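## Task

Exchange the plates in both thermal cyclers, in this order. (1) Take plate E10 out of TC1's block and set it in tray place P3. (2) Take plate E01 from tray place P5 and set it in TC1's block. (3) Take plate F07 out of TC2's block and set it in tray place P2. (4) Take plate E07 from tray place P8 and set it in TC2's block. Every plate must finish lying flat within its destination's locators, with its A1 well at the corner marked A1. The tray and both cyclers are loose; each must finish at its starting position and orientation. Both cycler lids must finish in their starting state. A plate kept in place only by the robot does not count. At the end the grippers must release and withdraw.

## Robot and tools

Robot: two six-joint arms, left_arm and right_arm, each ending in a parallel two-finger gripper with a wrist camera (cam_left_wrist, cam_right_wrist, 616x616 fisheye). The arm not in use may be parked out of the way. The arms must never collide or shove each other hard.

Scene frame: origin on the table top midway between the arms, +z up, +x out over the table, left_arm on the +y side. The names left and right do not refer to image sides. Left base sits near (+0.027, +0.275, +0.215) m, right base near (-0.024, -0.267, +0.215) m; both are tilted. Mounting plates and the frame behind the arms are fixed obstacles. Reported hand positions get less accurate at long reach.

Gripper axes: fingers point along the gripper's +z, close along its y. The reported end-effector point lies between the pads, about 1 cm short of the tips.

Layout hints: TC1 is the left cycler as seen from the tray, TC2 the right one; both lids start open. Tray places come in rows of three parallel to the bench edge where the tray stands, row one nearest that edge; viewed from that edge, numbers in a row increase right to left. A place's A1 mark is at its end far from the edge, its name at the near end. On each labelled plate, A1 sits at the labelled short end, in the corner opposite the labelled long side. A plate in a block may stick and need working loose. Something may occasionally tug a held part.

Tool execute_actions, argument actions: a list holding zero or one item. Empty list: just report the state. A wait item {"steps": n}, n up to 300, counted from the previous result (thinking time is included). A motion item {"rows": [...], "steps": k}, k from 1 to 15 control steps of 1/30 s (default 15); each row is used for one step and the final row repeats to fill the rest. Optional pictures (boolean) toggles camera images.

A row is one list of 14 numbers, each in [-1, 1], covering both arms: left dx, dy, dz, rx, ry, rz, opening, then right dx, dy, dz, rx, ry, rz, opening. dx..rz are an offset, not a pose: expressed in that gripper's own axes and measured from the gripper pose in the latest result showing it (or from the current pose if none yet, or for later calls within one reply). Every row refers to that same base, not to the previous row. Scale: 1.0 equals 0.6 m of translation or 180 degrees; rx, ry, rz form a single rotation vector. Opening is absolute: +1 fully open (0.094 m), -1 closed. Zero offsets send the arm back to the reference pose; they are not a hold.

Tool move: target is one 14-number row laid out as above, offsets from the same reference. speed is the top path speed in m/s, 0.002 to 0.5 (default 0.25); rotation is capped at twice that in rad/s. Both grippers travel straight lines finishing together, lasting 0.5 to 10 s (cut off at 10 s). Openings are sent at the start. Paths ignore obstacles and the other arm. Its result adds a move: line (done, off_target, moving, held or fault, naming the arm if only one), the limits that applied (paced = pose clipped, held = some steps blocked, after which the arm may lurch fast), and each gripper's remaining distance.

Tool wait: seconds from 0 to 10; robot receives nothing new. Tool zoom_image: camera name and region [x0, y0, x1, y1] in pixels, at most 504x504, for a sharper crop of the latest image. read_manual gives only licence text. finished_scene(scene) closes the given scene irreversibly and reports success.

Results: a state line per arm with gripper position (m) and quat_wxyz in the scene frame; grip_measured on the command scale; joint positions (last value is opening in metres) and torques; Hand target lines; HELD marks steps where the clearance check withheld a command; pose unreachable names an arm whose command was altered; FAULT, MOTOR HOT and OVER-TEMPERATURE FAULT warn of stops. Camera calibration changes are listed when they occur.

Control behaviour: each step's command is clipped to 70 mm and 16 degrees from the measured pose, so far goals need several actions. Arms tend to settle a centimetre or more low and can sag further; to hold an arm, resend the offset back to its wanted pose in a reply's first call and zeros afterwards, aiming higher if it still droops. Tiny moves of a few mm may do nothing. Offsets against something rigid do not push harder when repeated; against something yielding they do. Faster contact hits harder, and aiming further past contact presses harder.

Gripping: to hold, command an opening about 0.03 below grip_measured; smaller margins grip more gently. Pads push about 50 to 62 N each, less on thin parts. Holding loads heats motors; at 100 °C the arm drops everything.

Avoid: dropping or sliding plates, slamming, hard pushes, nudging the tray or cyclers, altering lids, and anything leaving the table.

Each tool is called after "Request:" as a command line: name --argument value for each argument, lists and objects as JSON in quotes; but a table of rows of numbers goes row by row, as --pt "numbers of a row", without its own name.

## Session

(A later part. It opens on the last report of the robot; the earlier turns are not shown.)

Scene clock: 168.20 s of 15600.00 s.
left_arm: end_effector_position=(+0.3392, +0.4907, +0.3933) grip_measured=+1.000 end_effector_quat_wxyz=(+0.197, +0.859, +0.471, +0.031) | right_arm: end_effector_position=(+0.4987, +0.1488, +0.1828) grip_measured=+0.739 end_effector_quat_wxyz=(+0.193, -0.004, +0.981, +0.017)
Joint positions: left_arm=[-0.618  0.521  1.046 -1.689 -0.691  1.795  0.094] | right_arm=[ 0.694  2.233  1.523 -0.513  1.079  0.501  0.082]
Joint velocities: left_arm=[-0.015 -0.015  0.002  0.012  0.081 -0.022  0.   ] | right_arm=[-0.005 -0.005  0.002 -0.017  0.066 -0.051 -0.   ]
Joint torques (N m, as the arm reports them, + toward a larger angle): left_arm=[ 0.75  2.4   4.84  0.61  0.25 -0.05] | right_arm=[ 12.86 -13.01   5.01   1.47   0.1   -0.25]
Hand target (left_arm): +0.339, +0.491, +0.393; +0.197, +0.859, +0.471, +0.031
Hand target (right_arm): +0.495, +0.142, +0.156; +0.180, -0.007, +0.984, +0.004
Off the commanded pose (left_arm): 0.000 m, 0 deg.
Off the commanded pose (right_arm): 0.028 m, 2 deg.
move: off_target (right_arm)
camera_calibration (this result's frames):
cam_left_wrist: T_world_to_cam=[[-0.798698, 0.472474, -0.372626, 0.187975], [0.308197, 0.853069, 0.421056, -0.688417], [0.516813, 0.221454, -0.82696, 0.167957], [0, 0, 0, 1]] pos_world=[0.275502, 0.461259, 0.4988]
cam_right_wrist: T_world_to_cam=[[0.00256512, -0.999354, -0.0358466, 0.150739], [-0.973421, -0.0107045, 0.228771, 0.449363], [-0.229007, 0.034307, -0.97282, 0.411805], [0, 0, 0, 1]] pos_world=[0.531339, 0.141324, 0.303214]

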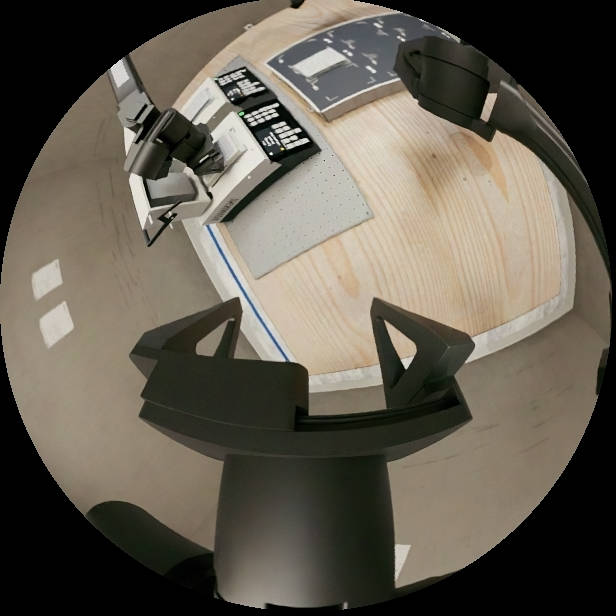

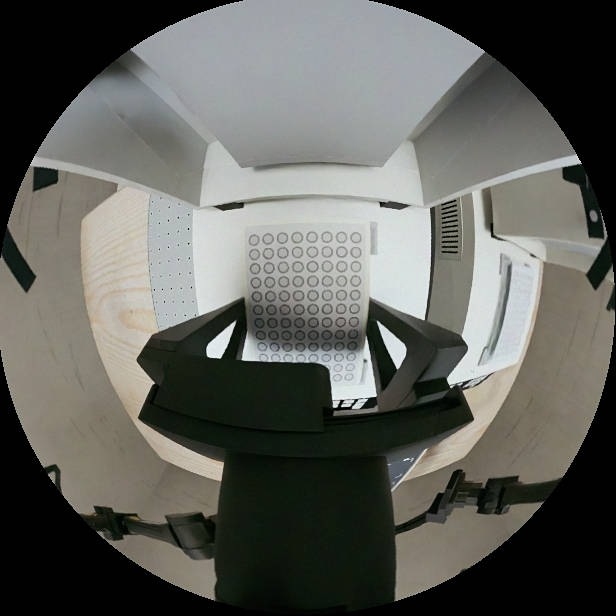

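Request:
move --target '[0,0,0,0,0,0,1, 0,-0.012,0,0.005,0.004,0,0.6]' --speed 0.02

Request:
zoom_image --camera "cam_right_wrist" --region '[130, 100, 480, 400]'

Scene clock: 169.67 s of 15600.00 s.
left_arm: end_effector_position=(+0.3392, +0.4907, +0.3933) grip_measured=+1.000 end_effector_quat_wxyz=(+0.197, +0.859, +0.471, +0.031) | right_arm: end_effector_position=(+0.4952, +0.1461, +0.1813) grip_measured=+0.739 end_effector_quat_wxyz=(+0.188, -0.008, +0.982, +0.011)
Joint positions: left_arm=[-0.618  0.521  1.046 -1.689 -0.691  1.795  0.094] | right_arm=[ 0.694  2.233  1.523 -0.542  1.082  0.518  0.082]
Joint velocities: left_arm=[-0.005 -0.015 -0.002 -0.037  0.051 -0.081  0.   ] | right_arm=[-0.015 -0.005 -0.002 -0.012  0.022  0.037  0.   ]
Joint torques (N m, as the arm reports them, + toward a larger angle): left_arm=[ 0.7   2.34  4.94  0.73  0.27 -0.04] | right_arm=[ 14.78 -14.29   6.26   0.17   0.32  -0.12]
Hand target (left_arm): +0.339, +0.491, +0.393; +0.197, +0.859, +0.471, +0.031
Hand target (right_arm): +0.499, +0.142, +0.183; +0.187, -0.003, +0.982, +0.009
Off the commanded pose (left_arm): 0.000 m, 0 deg.
Off the commanded pose (right_arm): 0.006 m, 1 deg.
move: done
camera_calibration (this result's frames):
cam_left_wrist: T_world_to_cam=[[-0.798698, 0.472474, -0.372626, 0.187975], [0.308197, 0.853069, 0.421056, -0.688417], [0.516813, 0.221454, -0.82696, 0.167957], [0, 0, 0, 1]] pos_world=[0.275502, 0.461259, 0.4988]
cam_right_wrist: T_world_to_cam=[[0.00738444, -0.999696, -0.0235128, 0.143389], [-0.970926, -0.012794, 0.239036, 0.443525], [-0.239264, 0.021064, -0.970726, 0.416306], [0, 0, 0, 1]] pos_world=[0.529179, 0.140251, 0.301472]

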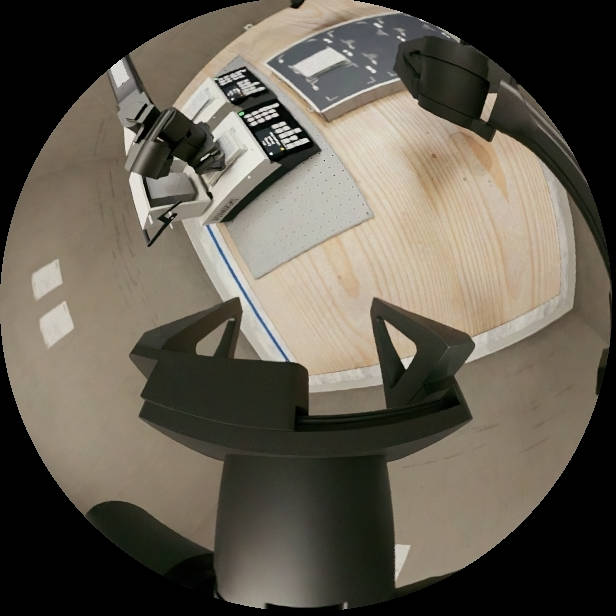

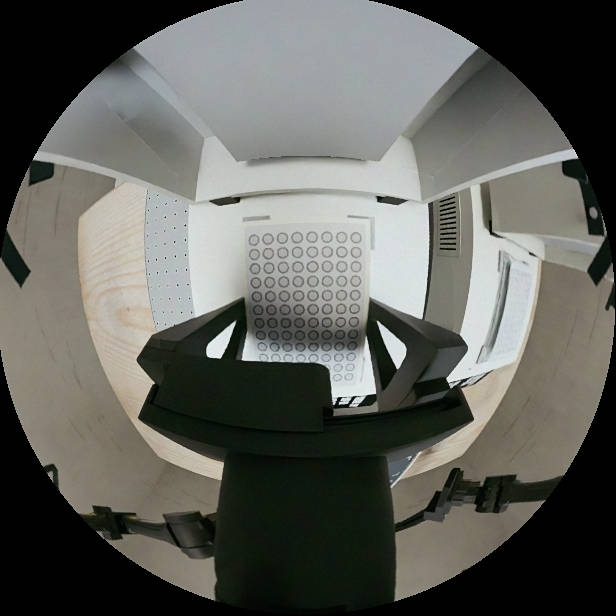

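Region (130, 100, 480, 400) of cam_right_wrist's 616x616 image, scaled by 1.440, with more detail than that image has; it fills the top 432 rows of this view, and the rest is white.

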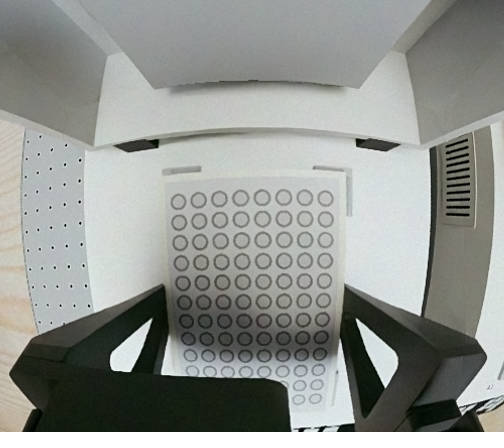

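A touch more, then release.

Request:
move --target '[0,0,0,0,0,0,1, 0,-0.009,0,0.003,0.002,0,0.6]' --speed 0.02

Request:
zoom_image --camera "cam_right_wrist" --region '[130, 100, 480, 400]'

Request:
move --target '[0,0,0,0,0,0,1, 0,0,0,0,0,0,1]' --speed 0.02

Request:
move --target '[0,0,0,0,0,0,1, 0,0,-0.17,0,0,0,1]' --speed 0.1

Request:
zoom_image --camera "cam_right_wrist" --region '[130, 100, 480, 400]'

Scene clock: 172.03 s of 15600.00 s.
left_arm: end_effector_position=(+0.3392, +0.4907, +0.3933) grip_measured=+1.000 end_effector_quat_wxyz=(+0.197, +0.859, +0.471, +0.031) | right_arm: end_effector_position=(+0.4943, +0.1450, +0.1809) grip_measured=+0.739 end_effector_quat_wxyz=(+0.187, -0.009, +0.982, +0.009)
Joint positions: left_arm=[-0.618  0.521  1.046 -1.689 -0.691  1.795  0.094] | right_arm=[ 0.694  2.233  1.523 -0.551  1.084  0.524  0.082]
Joint velocities: left_arm=[-0.015 -0.005 -0.007 -0.007  0.051  0.022  0.   ] | right_arm=[ 0.005  0.005 -0.002  0.002  0.051  0.022  0.001]
Joint torques (N m, as the arm reports them, + toward a larger angle): left_arm=[ 1.03  2.27  4.95  0.57  0.26 -0.02] | right_arm=[ 14.96 -14.77   5.8    0.12   0.27  -0.14]
Hand target (left_arm): +0.339, +0.491, +0.393; +0.197, +0.859, +0.471, +0.031
Hand target (right_arm): +0.495, +0.141, +0.181; +0.185, -0.007, +0.983, +0.007
Off the commanded pose (left_arm): 0.000 m, 0 deg.
Off the commanded pose (right_arm): 0.004 m, 0 deg.
move: done
camera_calibration (this result's frames):
cam_left_wrist: T_world_to_cam=[[-0.798698, 0.472474, -0.372626, 0.187975], [0.308197, 0.853069, 0.421056, -0.688417], [0.516813, 0.221454, -0.82696, 0.167957], [0, 0, 0, 1]] pos_world=[0.275502, 0.461259, 0.4988]
cam_right_wrist: T_world_to_cam=[[0.00805527, -0.999791, -0.0187802, 0.141154], [-0.970322, -0.0123542, 0.241499, 0.441888], [-0.241681, 0.0162775, -0.970219, 0.417515], [0, 0, 0, 1]] pos_world=[0.528543, 0.139787, 0.301017]

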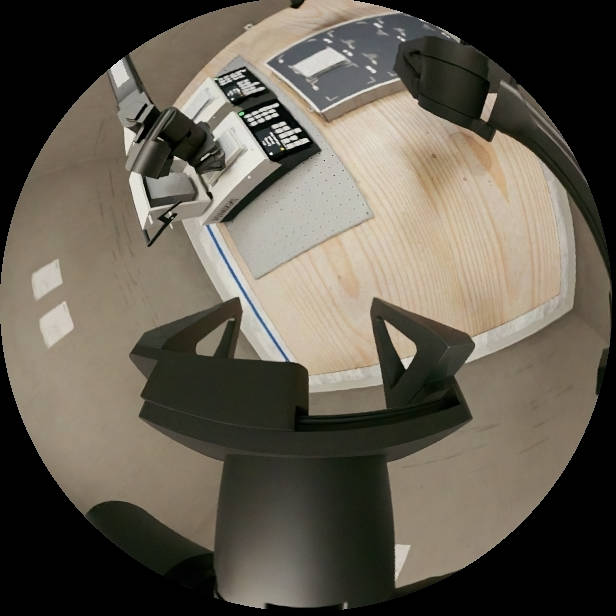

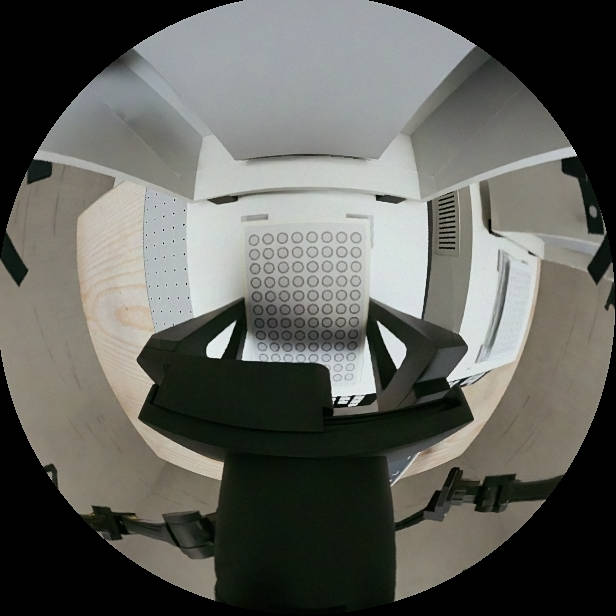

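Region (130, 100, 480, 400) of cam_right_wrist's 616x616 image, scaled by 1.440, with more detail than that image has; it fills the top 432 rows of this view, and the rest is white.

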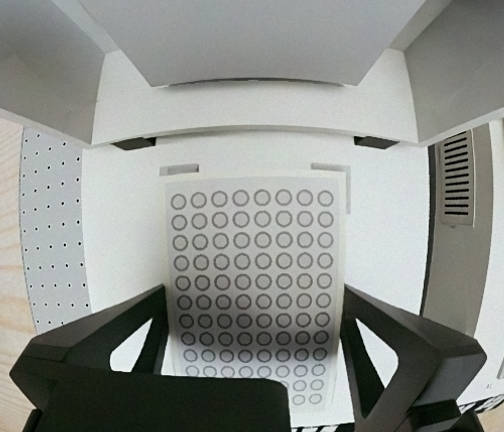

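Scene clock: 172.53 s of 15600.00 s.
left_arm: end_effector_position=(+0.3392, +0.4907, +0.3933) grip_measured=+1.000 end_effector_quat_wxyz=(+0.197, +0.859, +0.471, +0.031) | right_arm: end_effector_position=(+0.4943, +0.1450, +0.1809) grip_measured=+1.000 end_effector_quat_wxyz=(+0.187, -0.009, +0.982, +0.009)
Joint positions: left_arm=[-0.618  0.521  1.046 -1.689 -0.691  1.795  0.094] | right_arm=[ 0.694  2.233  1.523 -0.551  1.084  0.524  0.094]
Joint velocities: left_arm=[-0.005 -0.015  0.002  0.002 -0.007  0.051  0.   ] | right_arm=[ 0.005 -0.015 -0.012 -0.007  0.051 -0.022  0.   ]
Joint torques (N m, as the arm reports them, + toward a larger angle): left_arm=[ 0.89  2.37  4.89  0.54  0.25 -0.04] | right_arm=[ 15.22 -13.99   6.06   0.76   0.22  -0.14]
Hand target (left_arm): +0.339, +0.491, +0.393; +0.197, +0.859, +0.471, +0.031
Hand target (right_arm): +0.494, +0.145, +0.181; +0.187, -0.009, +0.982, +0.009
Off the commanded pose (left_arm): 0.000 m, 0 deg.
Off the commanded pose (right_arm): 0.000 m, 0 deg.
move: done
camera_calibration (this result's frames):
cam_left_wrist: T_world_to_cam=[[-0.798698, 0.472474, -0.372626, 0.187975], [0.308197, 0.853069, 0.421056, -0.688417], [0.516813, 0.221454, -0.82696, 0.167957], [0, 0, 0, 1]] pos_world=[0.275502, 0.461259, 0.4988]
cam_right_wrist: T_world_to_cam=[[0.00817573, -0.999784, -0.019085, 0.141205], [-0.970274, -0.012548, 0.241685, 0.441831], [-0.241872, 0.0165418, -0.970167, 0.417543], [0, 0, 0, 1]] pos_world=[0.528535, 0.139812, 0.300997]

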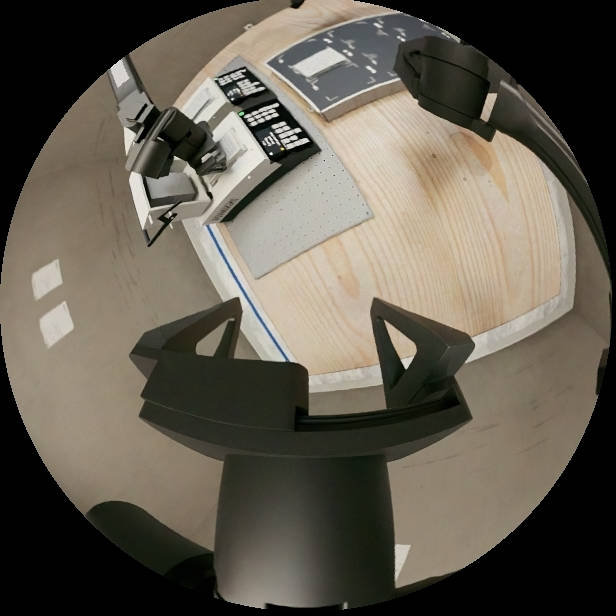

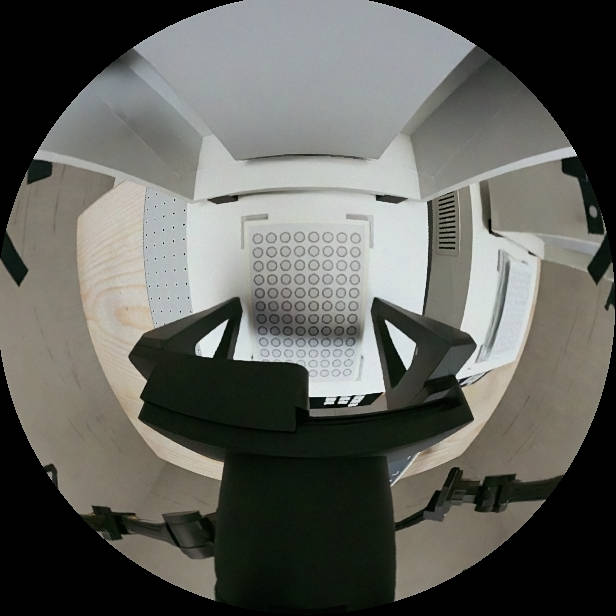

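Scene clock: 174.07 s of 15600.00 s.
left_arm: end_effector_position=(+0.3392, +0.4907, +0.3933) grip_measured=+1.000 end_effector_quat_wxyz=(+0.197, +0.859, +0.471, +0.031) | right_arm: end_effector_position=(+0.4407, +0.1359, +0.2502) grip_measured=+1.000 end_effector_quat_wxyz=(+0.174, -0.028, +0.984, -0.008)
Joint positions: left_arm=[-0.618  0.521  1.046 -1.689 -0.691  1.795  0.094] | right_arm=[ 0.824  2.189  1.535 -0.941  1.106  0.835  0.094]
Joint velocities: left_arm=[ 0.005 -0.005 -0.007 -0.027 -0.081 -0.051  0.   ] | right_arm=[ 0.005 -0.005  0.012 -0.002  0.022  0.007  0.   ]
Joint torques (N m, as the arm reports them, + toward a larger angle): left_arm=[ 1.    2.29  4.85  0.62  0.27 -0.03] | right_arm=[ 16.21 -14.06  10.14   0.02   0.38  -0.01]
Hand target (left_arm): +0.339, +0.491, +0.393; +0.197, +0.859, +0.471, +0.031
Hand target (right_arm): +0.456, +0.142, +0.276; +0.187, -0.009, +0.982, +0.009
Off the commanded pose (left_arm): 0.000 m, 0 deg.
Off the commanded pose (right_arm): 0.031 m, 3 deg.
move: off_target (right_arm)
camera_calibration (this result's frames):
cam_left_wrist: T_world_to_cam=[[-0.798698, 0.472474, -0.372626, 0.187975], [0.308197, 0.853069, 0.421056, -0.688417], [0.516813, 0.221454, -0.82696, 0.167957], [0, 0, 0, 1]] pos_world=[0.275502, 0.461259, 0.4988]
cam_right_wrist: T_world_to_cam=[[0.0407632, -0.998952, 0.0208198, 0.109358], [-0.962988, -0.033722, 0.267427, 0.366195], [-0.266444, -0.0309504, -0.963353, 0.487497], [0, 0, 0, 1]] pos_world=[0.478075, 0.13668, 0.369424]

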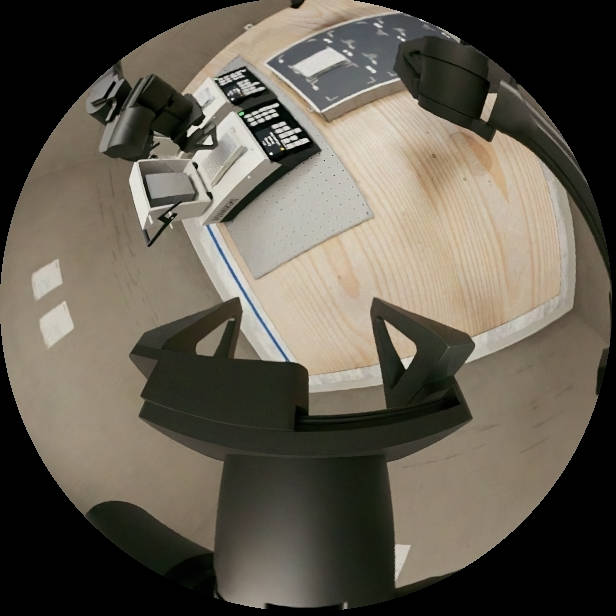

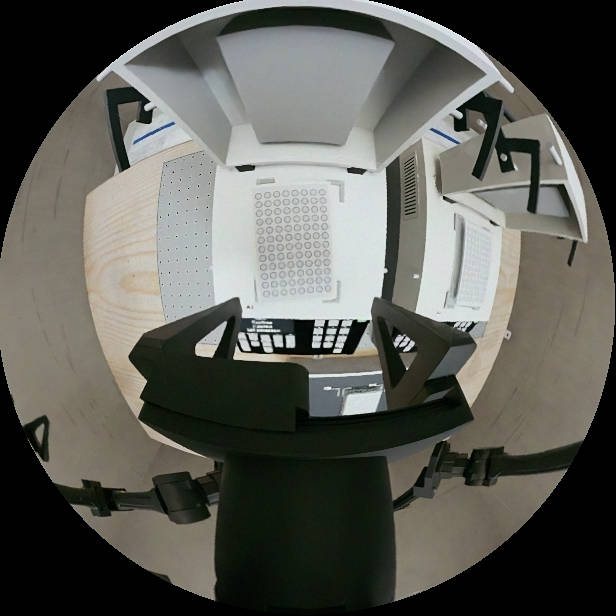

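Region (130, 100, 480, 400) of cam_right_wrist's 616x616 image, scaled by 1.440, with more detail than that image has; it fills the top 432 rows of this view, and the rest is white.

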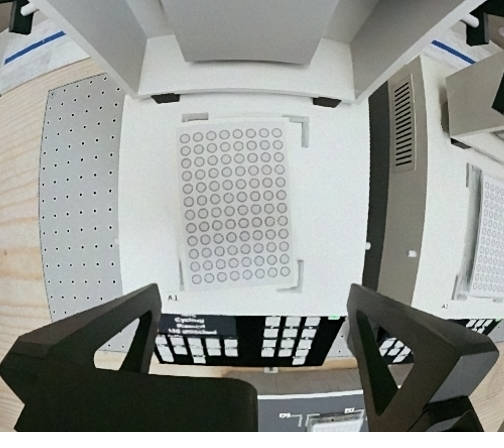

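Request:
execute_actions --actions '[]'

Scene clock: 178.10 s of 15600.00 s.
left_arm: end_effector_position=(+0.3392, +0.4907, +0.3933) grip_measured=+1.000 end_effector_quat_wxyz=(+0.197, +0.859, +0.471, +0.031) | right_arm: end_effector_position=(+0.4407, +0.1359, +0.2502) grip_measured=+1.000 end_effector_quat_wxyz=(+0.174, -0.027, +0.984, -0.007)
Joint positions: left_arm=[-0.618  0.521  1.046 -1.689 -0.691  1.795  0.094] | right_arm=[ 0.824  2.189  1.535 -0.941  1.106  0.838  0.094]
Joint velocities: left_arm=[-0.005 -0.024  0.002 -0.012 -0.007  0.081  0.   ] | right_arm=[-0.005 -0.005  0.007  0.007 -0.037 -0.125  0.   ]
Joint torques (N m, as the arm reports them, + toward a larger angle): left_arm=[ 0.89  2.31  4.91  0.62  0.3  -0.02] | right_arm=[ 15.72 -13.9   10.16   0.02   0.38  -0.04]
Hand target (left_arm): +0.339, +0.491, +0.393; +0.197, +0.859, +0.471, +0.031
Hand target (right_arm): +0.456, +0.142, +0.276; +0.187, -0.008, +0.982, +0.009
Off the commanded pose (left_arm): 0.000 m, 0 deg.
Off the commanded pose (right_arm): 0.031 m, 3 deg.
Steps of this call (steps 1 to 90: nothing new was sent; then 1.03 s passed at rest). Readings (end_effector_position):
1: left_arm (+0.3392, +0.4907, +0.3933) | right_arm (+0.4407, +0.1359, +0.2502)
2: left_arm (+0.3392, +0.4907, +0.3933) | right_arm (+0.4407, +0.1359, +0.2502)
4: left_arm (+0.3392, +0.4907, +0.3933) | right_arm (+0.4407, +0.1359, +0.2502)
8: left_arm (+0.3392, +0.4907, +0.3933) | right_arm (+0.4407, +0.1359, +0.2502)
90: the state above
camera_calibration (this result's frames):
cam_left_wrist: T_world_to_cam=[[-0.798698, 0.472474, -0.372626, 0.187975], [0.308197, 0.853069, 0.421056, -0.688417], [0.516813, 0.221454, -0.82696, 0.167957], [0, 0, 0, 1]] pos_world=[0.275502, 0.461259, 0.4988]
cam_right_wrist: T_world_to_cam=[[0.0382568, -0.99907, 0.019906, 0.110707], [-0.963073, -0.0315509, 0.267384, 0.365949], [-0.266507, -0.0294002, -0.963384, 0.487322], [0, 0, 0, 1]] pos_world=[0.478075, 0.136477, 0.369426]

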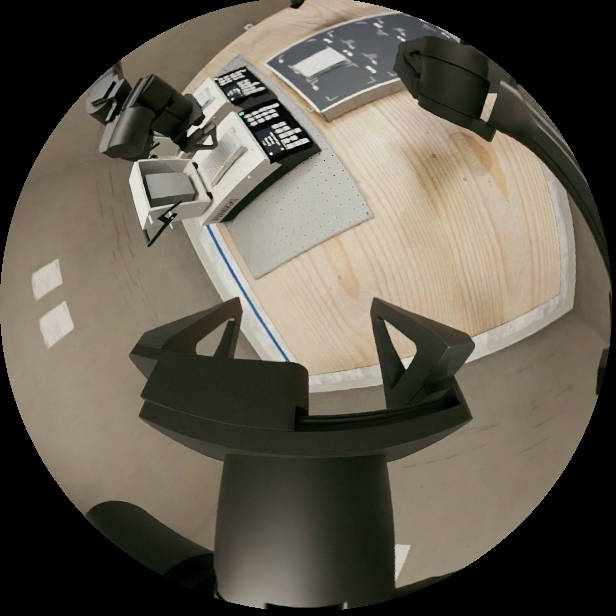

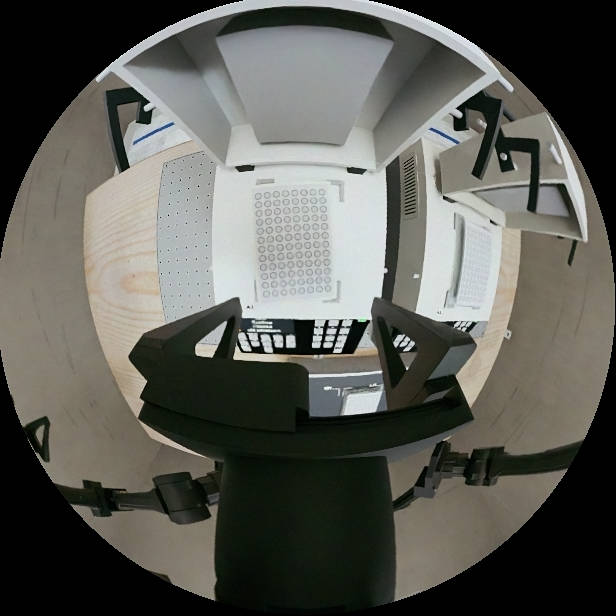

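Request:
move --target '[0,0,0,0,0,0,1,-0.062,0.04,0.075,0,0,0,1]' --speed 0.1

Scene clock: 180.20 s of 15600.00 s.
left_arm: end_effector_position=(+0.3392, +0.4907, +0.3933) grip_measured=+1.000 end_effector_quat_wxyz=(+0.197, +0.859, +0.471, +0.031) | right_arm: end_effector_position=(+0.4701, +0.1572, +0.2273) grip_measured=+1.000 end_effector_quat_wxyz=(+0.176, -0.044, +0.983, -0.009)
Joint positions: left_arm=[-0.618  0.521  1.046 -1.689 -0.691  1.795  0.094] | right_arm=[ 0.778  2.255  1.618 -0.855  1.106  0.69   0.094]
Joint velocities: left_arm=[ 0.005 -0.015 -0.022  0.012 -0.051 -0.022  0.   ] | right_arm=[-0.005 -0.015 -0.002 -0.007  0.051 -0.007  0.   ]
Joint torques (N m, as the arm reports them, + toward a larger angle): left_arm=[ 0.86  2.41  4.98  0.62  0.27 -0.01] | right_arm=[ 13.61 -12.67   9.99   1.24   0.16  -0.25]
Hand target (left_arm): +0.339, +0.491, +0.393; +0.197, +0.859, +0.471, +0.031
Hand target (right_arm): +0.489, +0.160, +0.220; +0.174, -0.027, +0.984, -0.007
Off the commanded pose (left_arm): 0.000 m, 0 deg.
Off the commanded pose (right_arm): 0.021 m, 2 deg.
move: off_target (right_arm)
camera_calibration (this result's frames):
cam_left_wrist: T_world_to_cam=[[-0.798698, 0.472474, -0.372626, 0.187975], [0.308197, 0.853069, 0.421056, -0.688417], [0.516813, 0.221454, -0.82696, 0.167957], [0, 0, 0, 1]] pos_world=[0.275502, 0.461259, 0.4988]
cam_right_wrist: T_world_to_cam=[[0.07183, -0.996981, 0.0294879, 0.113073], [-0.962597, -0.0615486, 0.263855, 0.406399], [-0.261243, -0.0473376, -0.964112, 0.474247], [0, 0, 0, 1]] pos_world=[0.50697, 0.160195, 0.346663]

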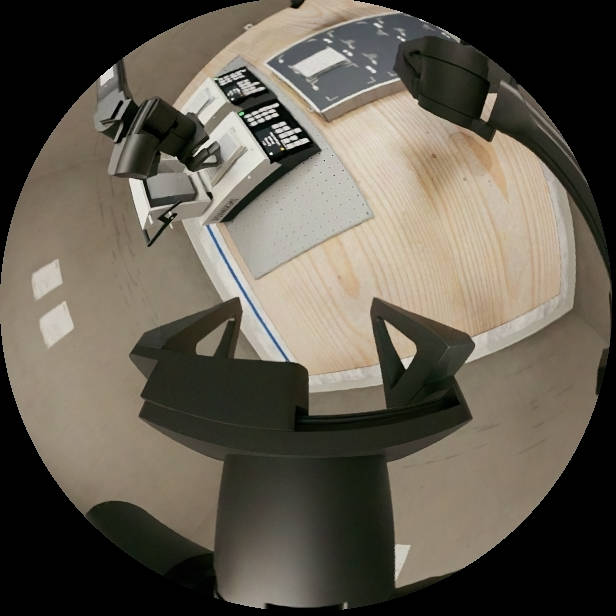

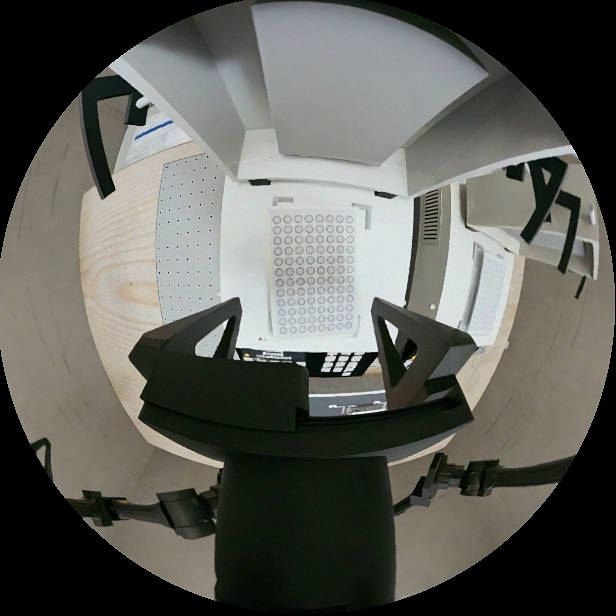

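Request:
move --target '[0,0,0,0,0,0,1,-0.01,-0.013,0.092,0,0,0,1]' --speed 0.06

Scene clock: 185.30 s of 15600.00 s.
left_arm: end_effector_position=(+0.3392, +0.4907, +0.3933) grip_measured=+1.000 end_effector_quat_wxyz=(+0.197, +0.859, +0.471, +0.031) | right_arm: end_effector_position=(+0.4962, +0.1564, +0.1993) grip_measured=+1.000 end_effector_quat_wxyz=(+0.186, -0.041, +0.982, +0.001)
Joint positions: left_arm=[-0.618  0.521  1.046 -1.689 -0.691  1.795  0.094] | right_arm=[ 0.721  2.255  1.592 -0.655  1.094  0.519  0.094]
Joint velocities: left_arm=[-0.015 -0.015  0.002  0.007 -0.007  0.022  0.   ] | right_arm=[-0.005 -0.005  0.012  0.017 -0.066 -0.051  0.   ]
Joint torques (N m, as the arm reports them, + toward a larger angle): left_arm=[ 0.76  2.75  4.8   0.75  0.27 -0.02] | right_arm=[ 14.47 -13.59   5.32   1.28   0.12  -0.23]
Hand target (left_arm): +0.339, +0.491, +0.393; +0.197, +0.859, +0.471, +0.031
Hand target (right_arm): +0.495, +0.150, +0.178; +0.176, -0.044, +0.983, -0.009
Off the commanded pose (left_arm): 0.000 m, 0 deg.
Off the commanded pose (right_arm): 0.022 m, 2 deg.
After step 90, 0.83 s passed at rest.
move: off_target (right_arm)
camera_calibration (this result's frames):
cam_left_wrist: T_world_to_cam=[[-0.798698, 0.472474, -0.372626, 0.187975], [0.308197, 0.853069, 0.421056, -0.688417], [0.516813, 0.221454, -0.82696, 0.167957], [0, 0, 0, 1]] pos_world=[0.275502, 0.461259, 0.4988]
cam_right_wrist: T_world_to_cam=[[0.0696742, -0.997524, 0.00954964, 0.116359], [-0.967889, -0.0652803, 0.242754, 0.446274], [-0.24153, -0.0261567, -0.970041, 0.442124], [0, 0, 0, 1]] pos_world=[0.530623, 0.156768, 0.319432]

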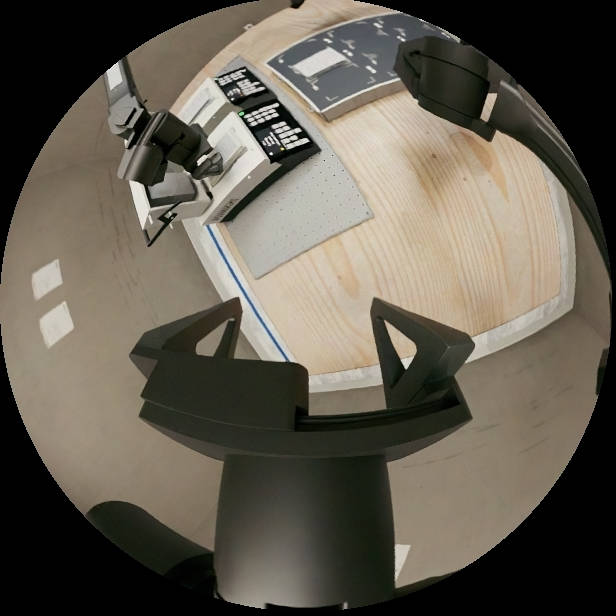

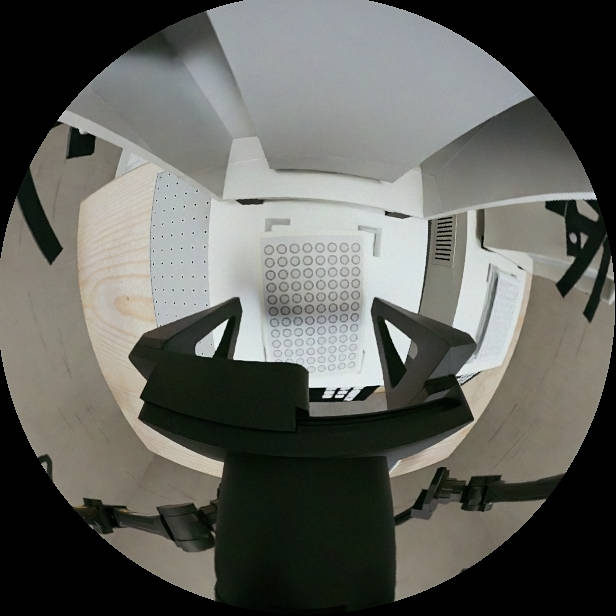

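Down 0.03 world, −y 0.006.

Request:
move --target '[0,0,0,0,0,0,1,0.02,-0.012,0.05,0,0,0,1]' --speed 0.06

Scene clock: 186.80 s of 15600.00 s.
left_arm: end_effector_position=(+0.3392, +0.4907, +0.3933) grip_measured=+1.000 end_effector_quat_wxyz=(+0.197, +0.859, +0.471, +0.031) | right_arm: end_effector_position=(+0.4908, +0.1611, +0.1877) grip_measured=+1.000 end_effector_quat_wxyz=(+0.197, -0.047, +0.979, +0.010)
Joint positions: left_arm=[-0.618  0.521  1.046 -1.689 -0.691  1.795  0.094] | right_arm=[ 0.714  2.255  1.542 -0.53   1.085  0.443  0.094]
Joint velocities: left_arm=[-0.005 -0.005  0.007  0.007 -0.051  0.022  0.   ] | right_arm=[-0.005 -0.024 -0.007 -0.007 -0.022 -0.11   0.   ]
Joint torques (N m, as the arm reports them, + toward a larger angle): left_arm=[ 1.23  2.32  4.84  0.57  0.27 -0.03] | right_arm=[ 12.29 -14.01   5.2    1.5    0.09  -0.18]
Hand target (left_arm): +0.339, +0.491, +0.393; +0.197, +0.859, +0.471, +0.031
Hand target (right_arm): +0.496, +0.149, +0.167; +0.186, -0.042, +0.982, +0.001
Off the commanded pose (left_arm): 0.000 m, 0 deg.
Off the commanded pose (right_arm): 0.025 m, 2 deg.
move: off_target (right_arm)
camera_calibration (this result's frames):
cam_left_wrist: T_world_to_cam=[[-0.798698, 0.472474, -0.372626, 0.187975], [0.308197, 0.853069, 0.421056, -0.688417], [0.516813, 0.221454, -0.82696, 0.167957], [0, 0, 0, 1]] pos_world=[0.275502, 0.461259, 0.4988]
cam_right_wrist: T_world_to_cam=[[0.0835142, -0.996487, -0.00626279, 0.117529], [-0.971616, -0.0828224, 0.221593, 0.452758], [-0.221333, -0.0124211, -0.975119, 0.418545], [0, 0, 0, 1]] pos_world=[0.52273, 0.159813, 0.30854]

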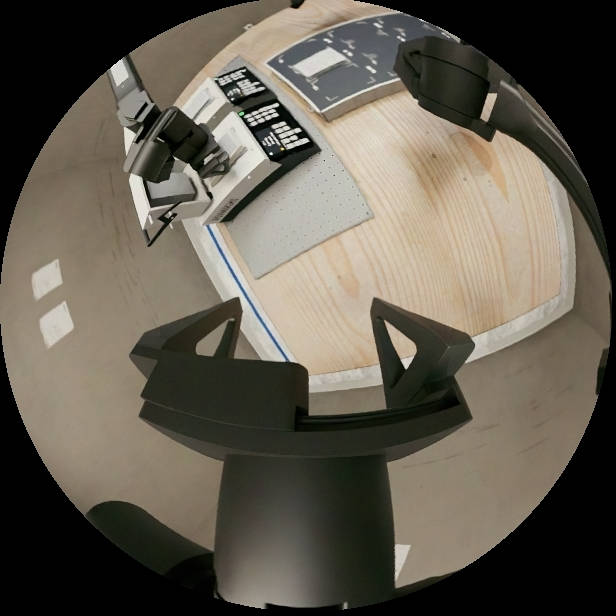

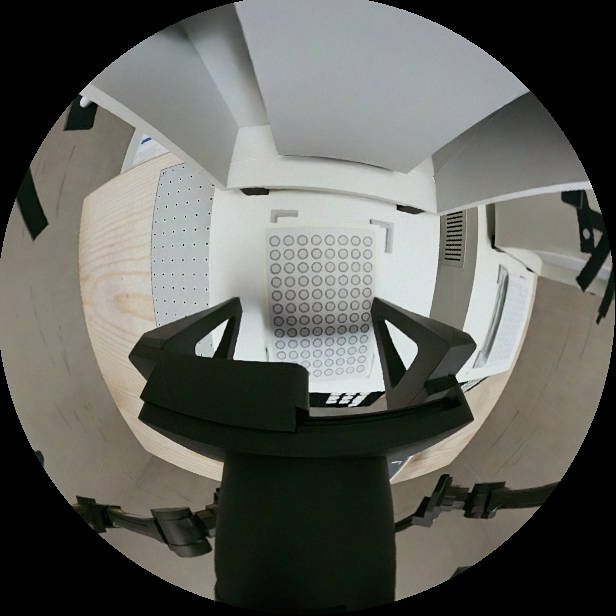

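Drifted +y; move −y purely first.

Request:
move --target '[0,0,0,0,0,0,1,0,-0.022,0,0,0,0,1]' --speed 0.05

Request:
move --target '[0,0,0,0,0,0,1,0.015,-0.008,0.04,0,0,0,1]' --speed 0.05

Scene clock: 188.33 s of 15600.00 s.
left_arm: end_effector_position=(+0.3392, +0.4907, +0.3933) grip_measured=+1.000 end_effector_quat_wxyz=(+0.197, +0.859, +0.471, +0.031) | right_arm: end_effector_position=(+0.4885, +0.1542, +0.1895) grip_measured=+1.000 end_effector_quat_wxyz=(+0.197, -0.050, +0.979, +0.010)
Joint positions: left_arm=[-0.618  0.521  1.046 -1.689 -0.691  1.795  0.094] | right_arm=[ 0.714  2.236  1.516 -0.522  1.085  0.435  0.094]
Joint velocities: left_arm=[ 0.005  0.005 -0.002 -0.007  0.007 -0.037  0.   ] | right_arm=[-0.015  0.005 -0.012  0.007  0.066 -0.007  0.   ]
Joint torques (N m, as the arm reports them, + toward a larger angle): left_arm=[ 1.26  2.24  4.89  0.71  0.25 -0.02] | right_arm=[ 14.46 -14.97   5.2    1.48   0.11  -0.17]
Hand target (left_arm): +0.339, +0.491, +0.393; +0.197, +0.859, +0.471, +0.031
Hand target (right_arm): +0.492, +0.148, +0.187; +0.197, -0.047, +0.979, +0.010
Off the commanded pose (left_arm): 0.000 m, 0 deg.
Off the commanded pose (right_arm): 0.007 m, 0 deg.
move: done
camera_calibration (this result's frames):
cam_left_wrist: T_world_to_cam=[[-0.798698, 0.472474, -0.372626, 0.187975], [0.308197, 0.853069, 0.421056, -0.688417], [0.516813, 0.221454, -0.82696, 0.167957], [0, 0, 0, 1]] pos_world=[0.275502, 0.461259, 0.4988]
cam_right_wrist: T_world_to_cam=[[0.0897551, -0.995956, -0.00397411, 0.107228], [-0.971273, -0.0884122, 0.220935, 0.450416], [-0.220393, -0.0159701, -0.97528, 0.419777], [0, 0, 0, 1]] pos_world=[0.520369, 0.153321, 0.310313]

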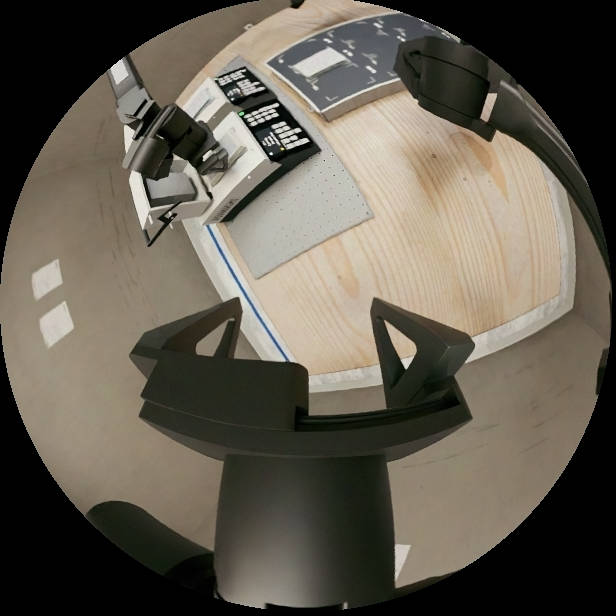

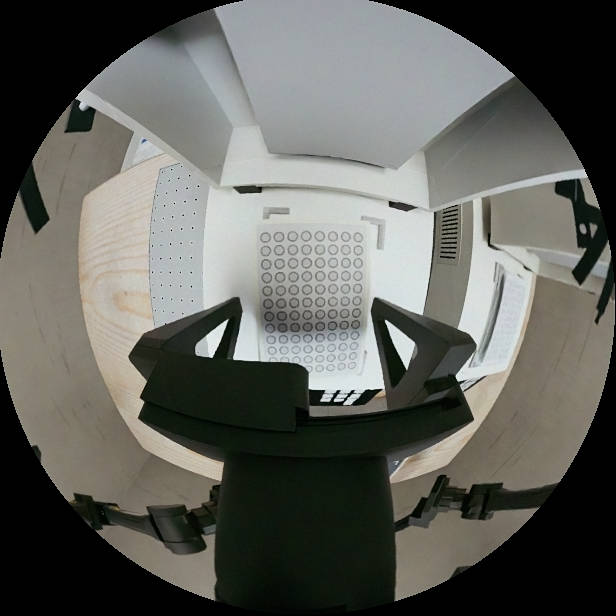

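Scene clock: 189.10 s of 15600.00 s.
left_arm: end_effector_position=(+0.3392, +0.4907, +0.3933) grip_measured=+1.000 end_effector_quat_wxyz=(+0.197, +0.859, +0.471, +0.031) | right_arm: end_effector_position=(+0.4886, +0.1595, +0.1876) grip_measured=+1.000 end_effector_quat_wxyz=(+0.209, -0.051, +0.976, +0.020)
Joint positions: left_arm=[-0.618  0.521  1.046 -1.689 -0.691  1.795  0.094] | right_arm=[ 0.714  2.236  1.492 -0.433  1.078  0.379  0.094]
Joint velocities: left_arm=[-0.024  0.015  0.002 -0.007 -0.022 -0.037  0.   ] | right_arm=[-0.005  0.005 -0.007  0.032 -0.081  0.007  0.   ]
Joint torques (N m, as the arm reports them, + toward a larger angle): left_arm=[ 1.18  2.51  4.9   0.59  0.29 -0.03] | right_arm=[ 12.15 -13.37   5.03   1.59   0.    -0.22]
Hand target (left_arm): +0.339, +0.491, +0.393; +0.197, +0.859, +0.471, +0.031
Hand target (right_arm): +0.489, +0.149, +0.164; +0.197, -0.050, +0.979, +0.010
Off the commanded pose (left_arm): 0.000 m, 0 deg.
Off the commanded pose (right_arm): 0.026 m, 2 deg.
move: off_target (right_arm)
camera_calibration (this result's frames):
cam_left_wrist: T_world_to_cam=[[-0.798698, 0.472474, -0.372626, 0.187975], [0.308197, 0.853069, 0.421056, -0.688417], [0.516813, 0.221454, -0.82696, 0.167957], [0, 0, 0, 1]] pos_world=[0.275502, 0.461259, 0.4988]
cam_right_wrist: T_world_to_cam=[[0.0950912, -0.995223, -0.0220888, 0.113205], [-0.975701, -0.09758, 0.196179, 0.459651], [-0.197398, 0.00289717, -0.980319, 0.404784], [0, 0, 0, 1]] pos_world=[0.517621, 0.156345, 0.309144]

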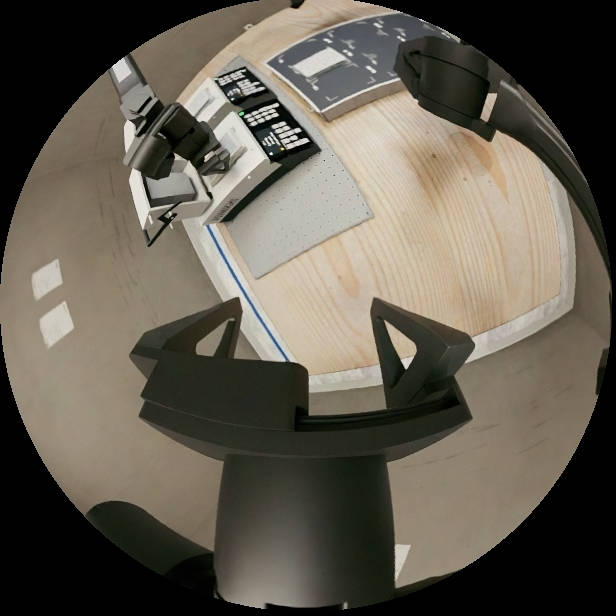

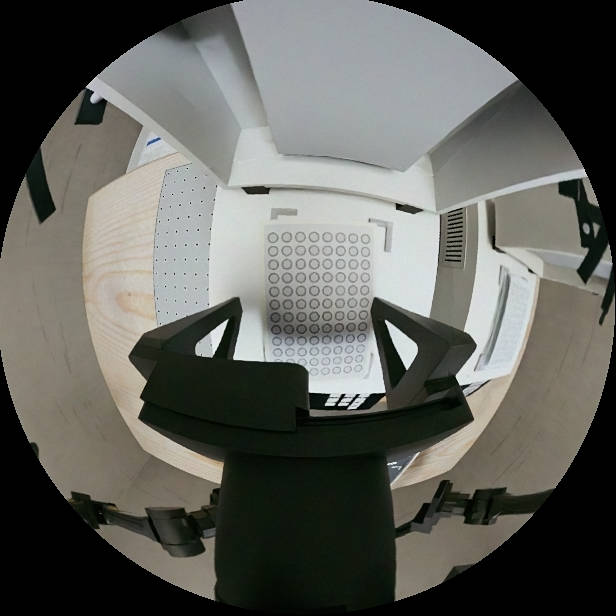

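Request:
move --target '[0,0,0,0,0,0,1,0.028,-0.03,0.065,0,0,0,1]' --speed 0.05

Scene clock: 190.83 s of 15600.00 s.
left_arm: end_effector_position=(+0.3392, +0.4907, +0.3933) grip_measured=+1.000 end_effector_quat_wxyz=(+0.197, +0.859, +0.471, +0.031) | right_arm: end_effector_position=(+0.4889, +0.1607, +0.1881) grip_measured=+1.000 end_effector_quat_wxyz=(+0.233, -0.054, +0.970, +0.037)
Joint positions: left_arm=[-0.618  0.521  1.046 -1.689 -0.691  1.795  0.094] | right_arm=[ 0.713  2.215  1.426 -0.264  1.062  0.27   0.094]
Joint velocities: left_arm=[-0.005 -0.005  0.002 -0.032 -0.007 -0.007  0.   ] | right_arm=[-0.015 -0.005  0.002 -0.012  0.007 -0.051  0.   ]
Joint torques (N m, as the arm reports them, + toward a larger angle): left_arm=[ 0.84  2.46  4.88  0.62  0.3  -0.03] | right_arm=[ 10.23 -12.77   4.44   1.57  -0.24  -0.17]
Hand target (left_arm): +0.339, +0.491, +0.393; +0.197, +0.859, +0.471, +0.031
Hand target (right_arm): +0.489, +0.142, +0.146; +0.209, -0.050, +0.976, +0.020
Off the commanded pose (left_arm): 0.000 m, 0 deg.
Off the commanded pose (right_arm): 0.047 m, 3 deg.
move: off_target (right_arm)
camera_calibration (this result's frames):
cam_left_wrist: T_world_to_cam=[[-0.798698, 0.472474, -0.372626, 0.187975], [0.308197, 0.853069, 0.421056, -0.688417], [0.516813, 0.221454, -0.82696, 0.167957], [0, 0, 0, 1]] pos_world=[0.275502, 0.461259, 0.4988]
cam_right_wrist: T_world_to_cam=[[0.109934, -0.992526, -0.052972, 0.112448], [-0.982365, -0.116609, 0.146153, 0.475658], [-0.151238, 0.0359706, -0.987843, 0.378818], [0, 0, 0, 1]] pos_world=[0.5122, 0.153447, 0.310651]

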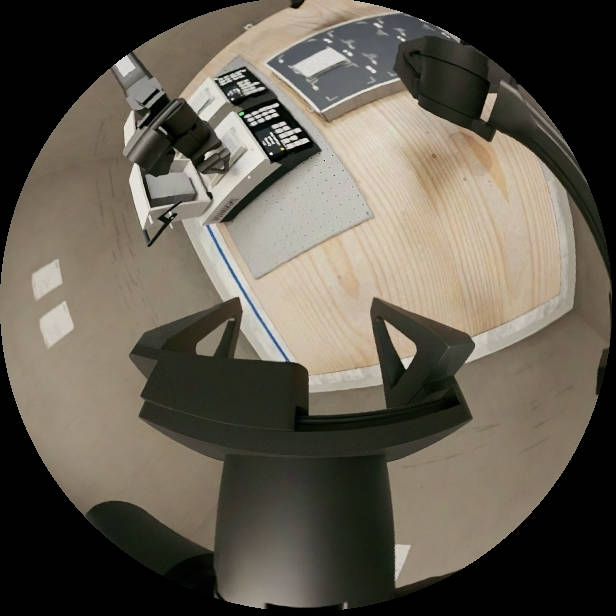

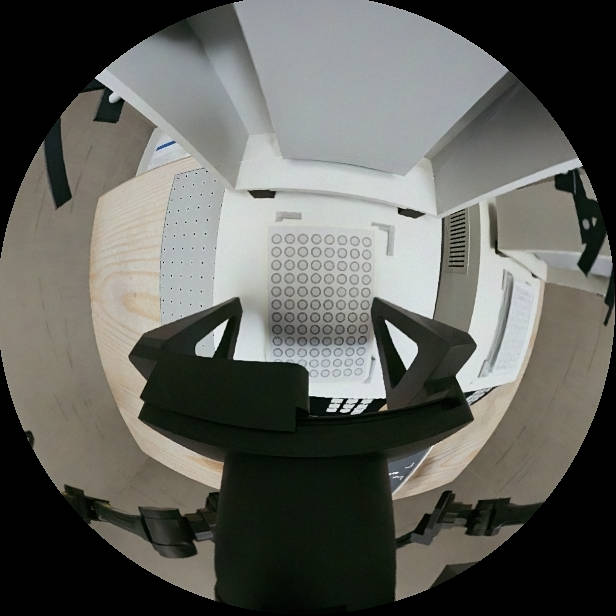

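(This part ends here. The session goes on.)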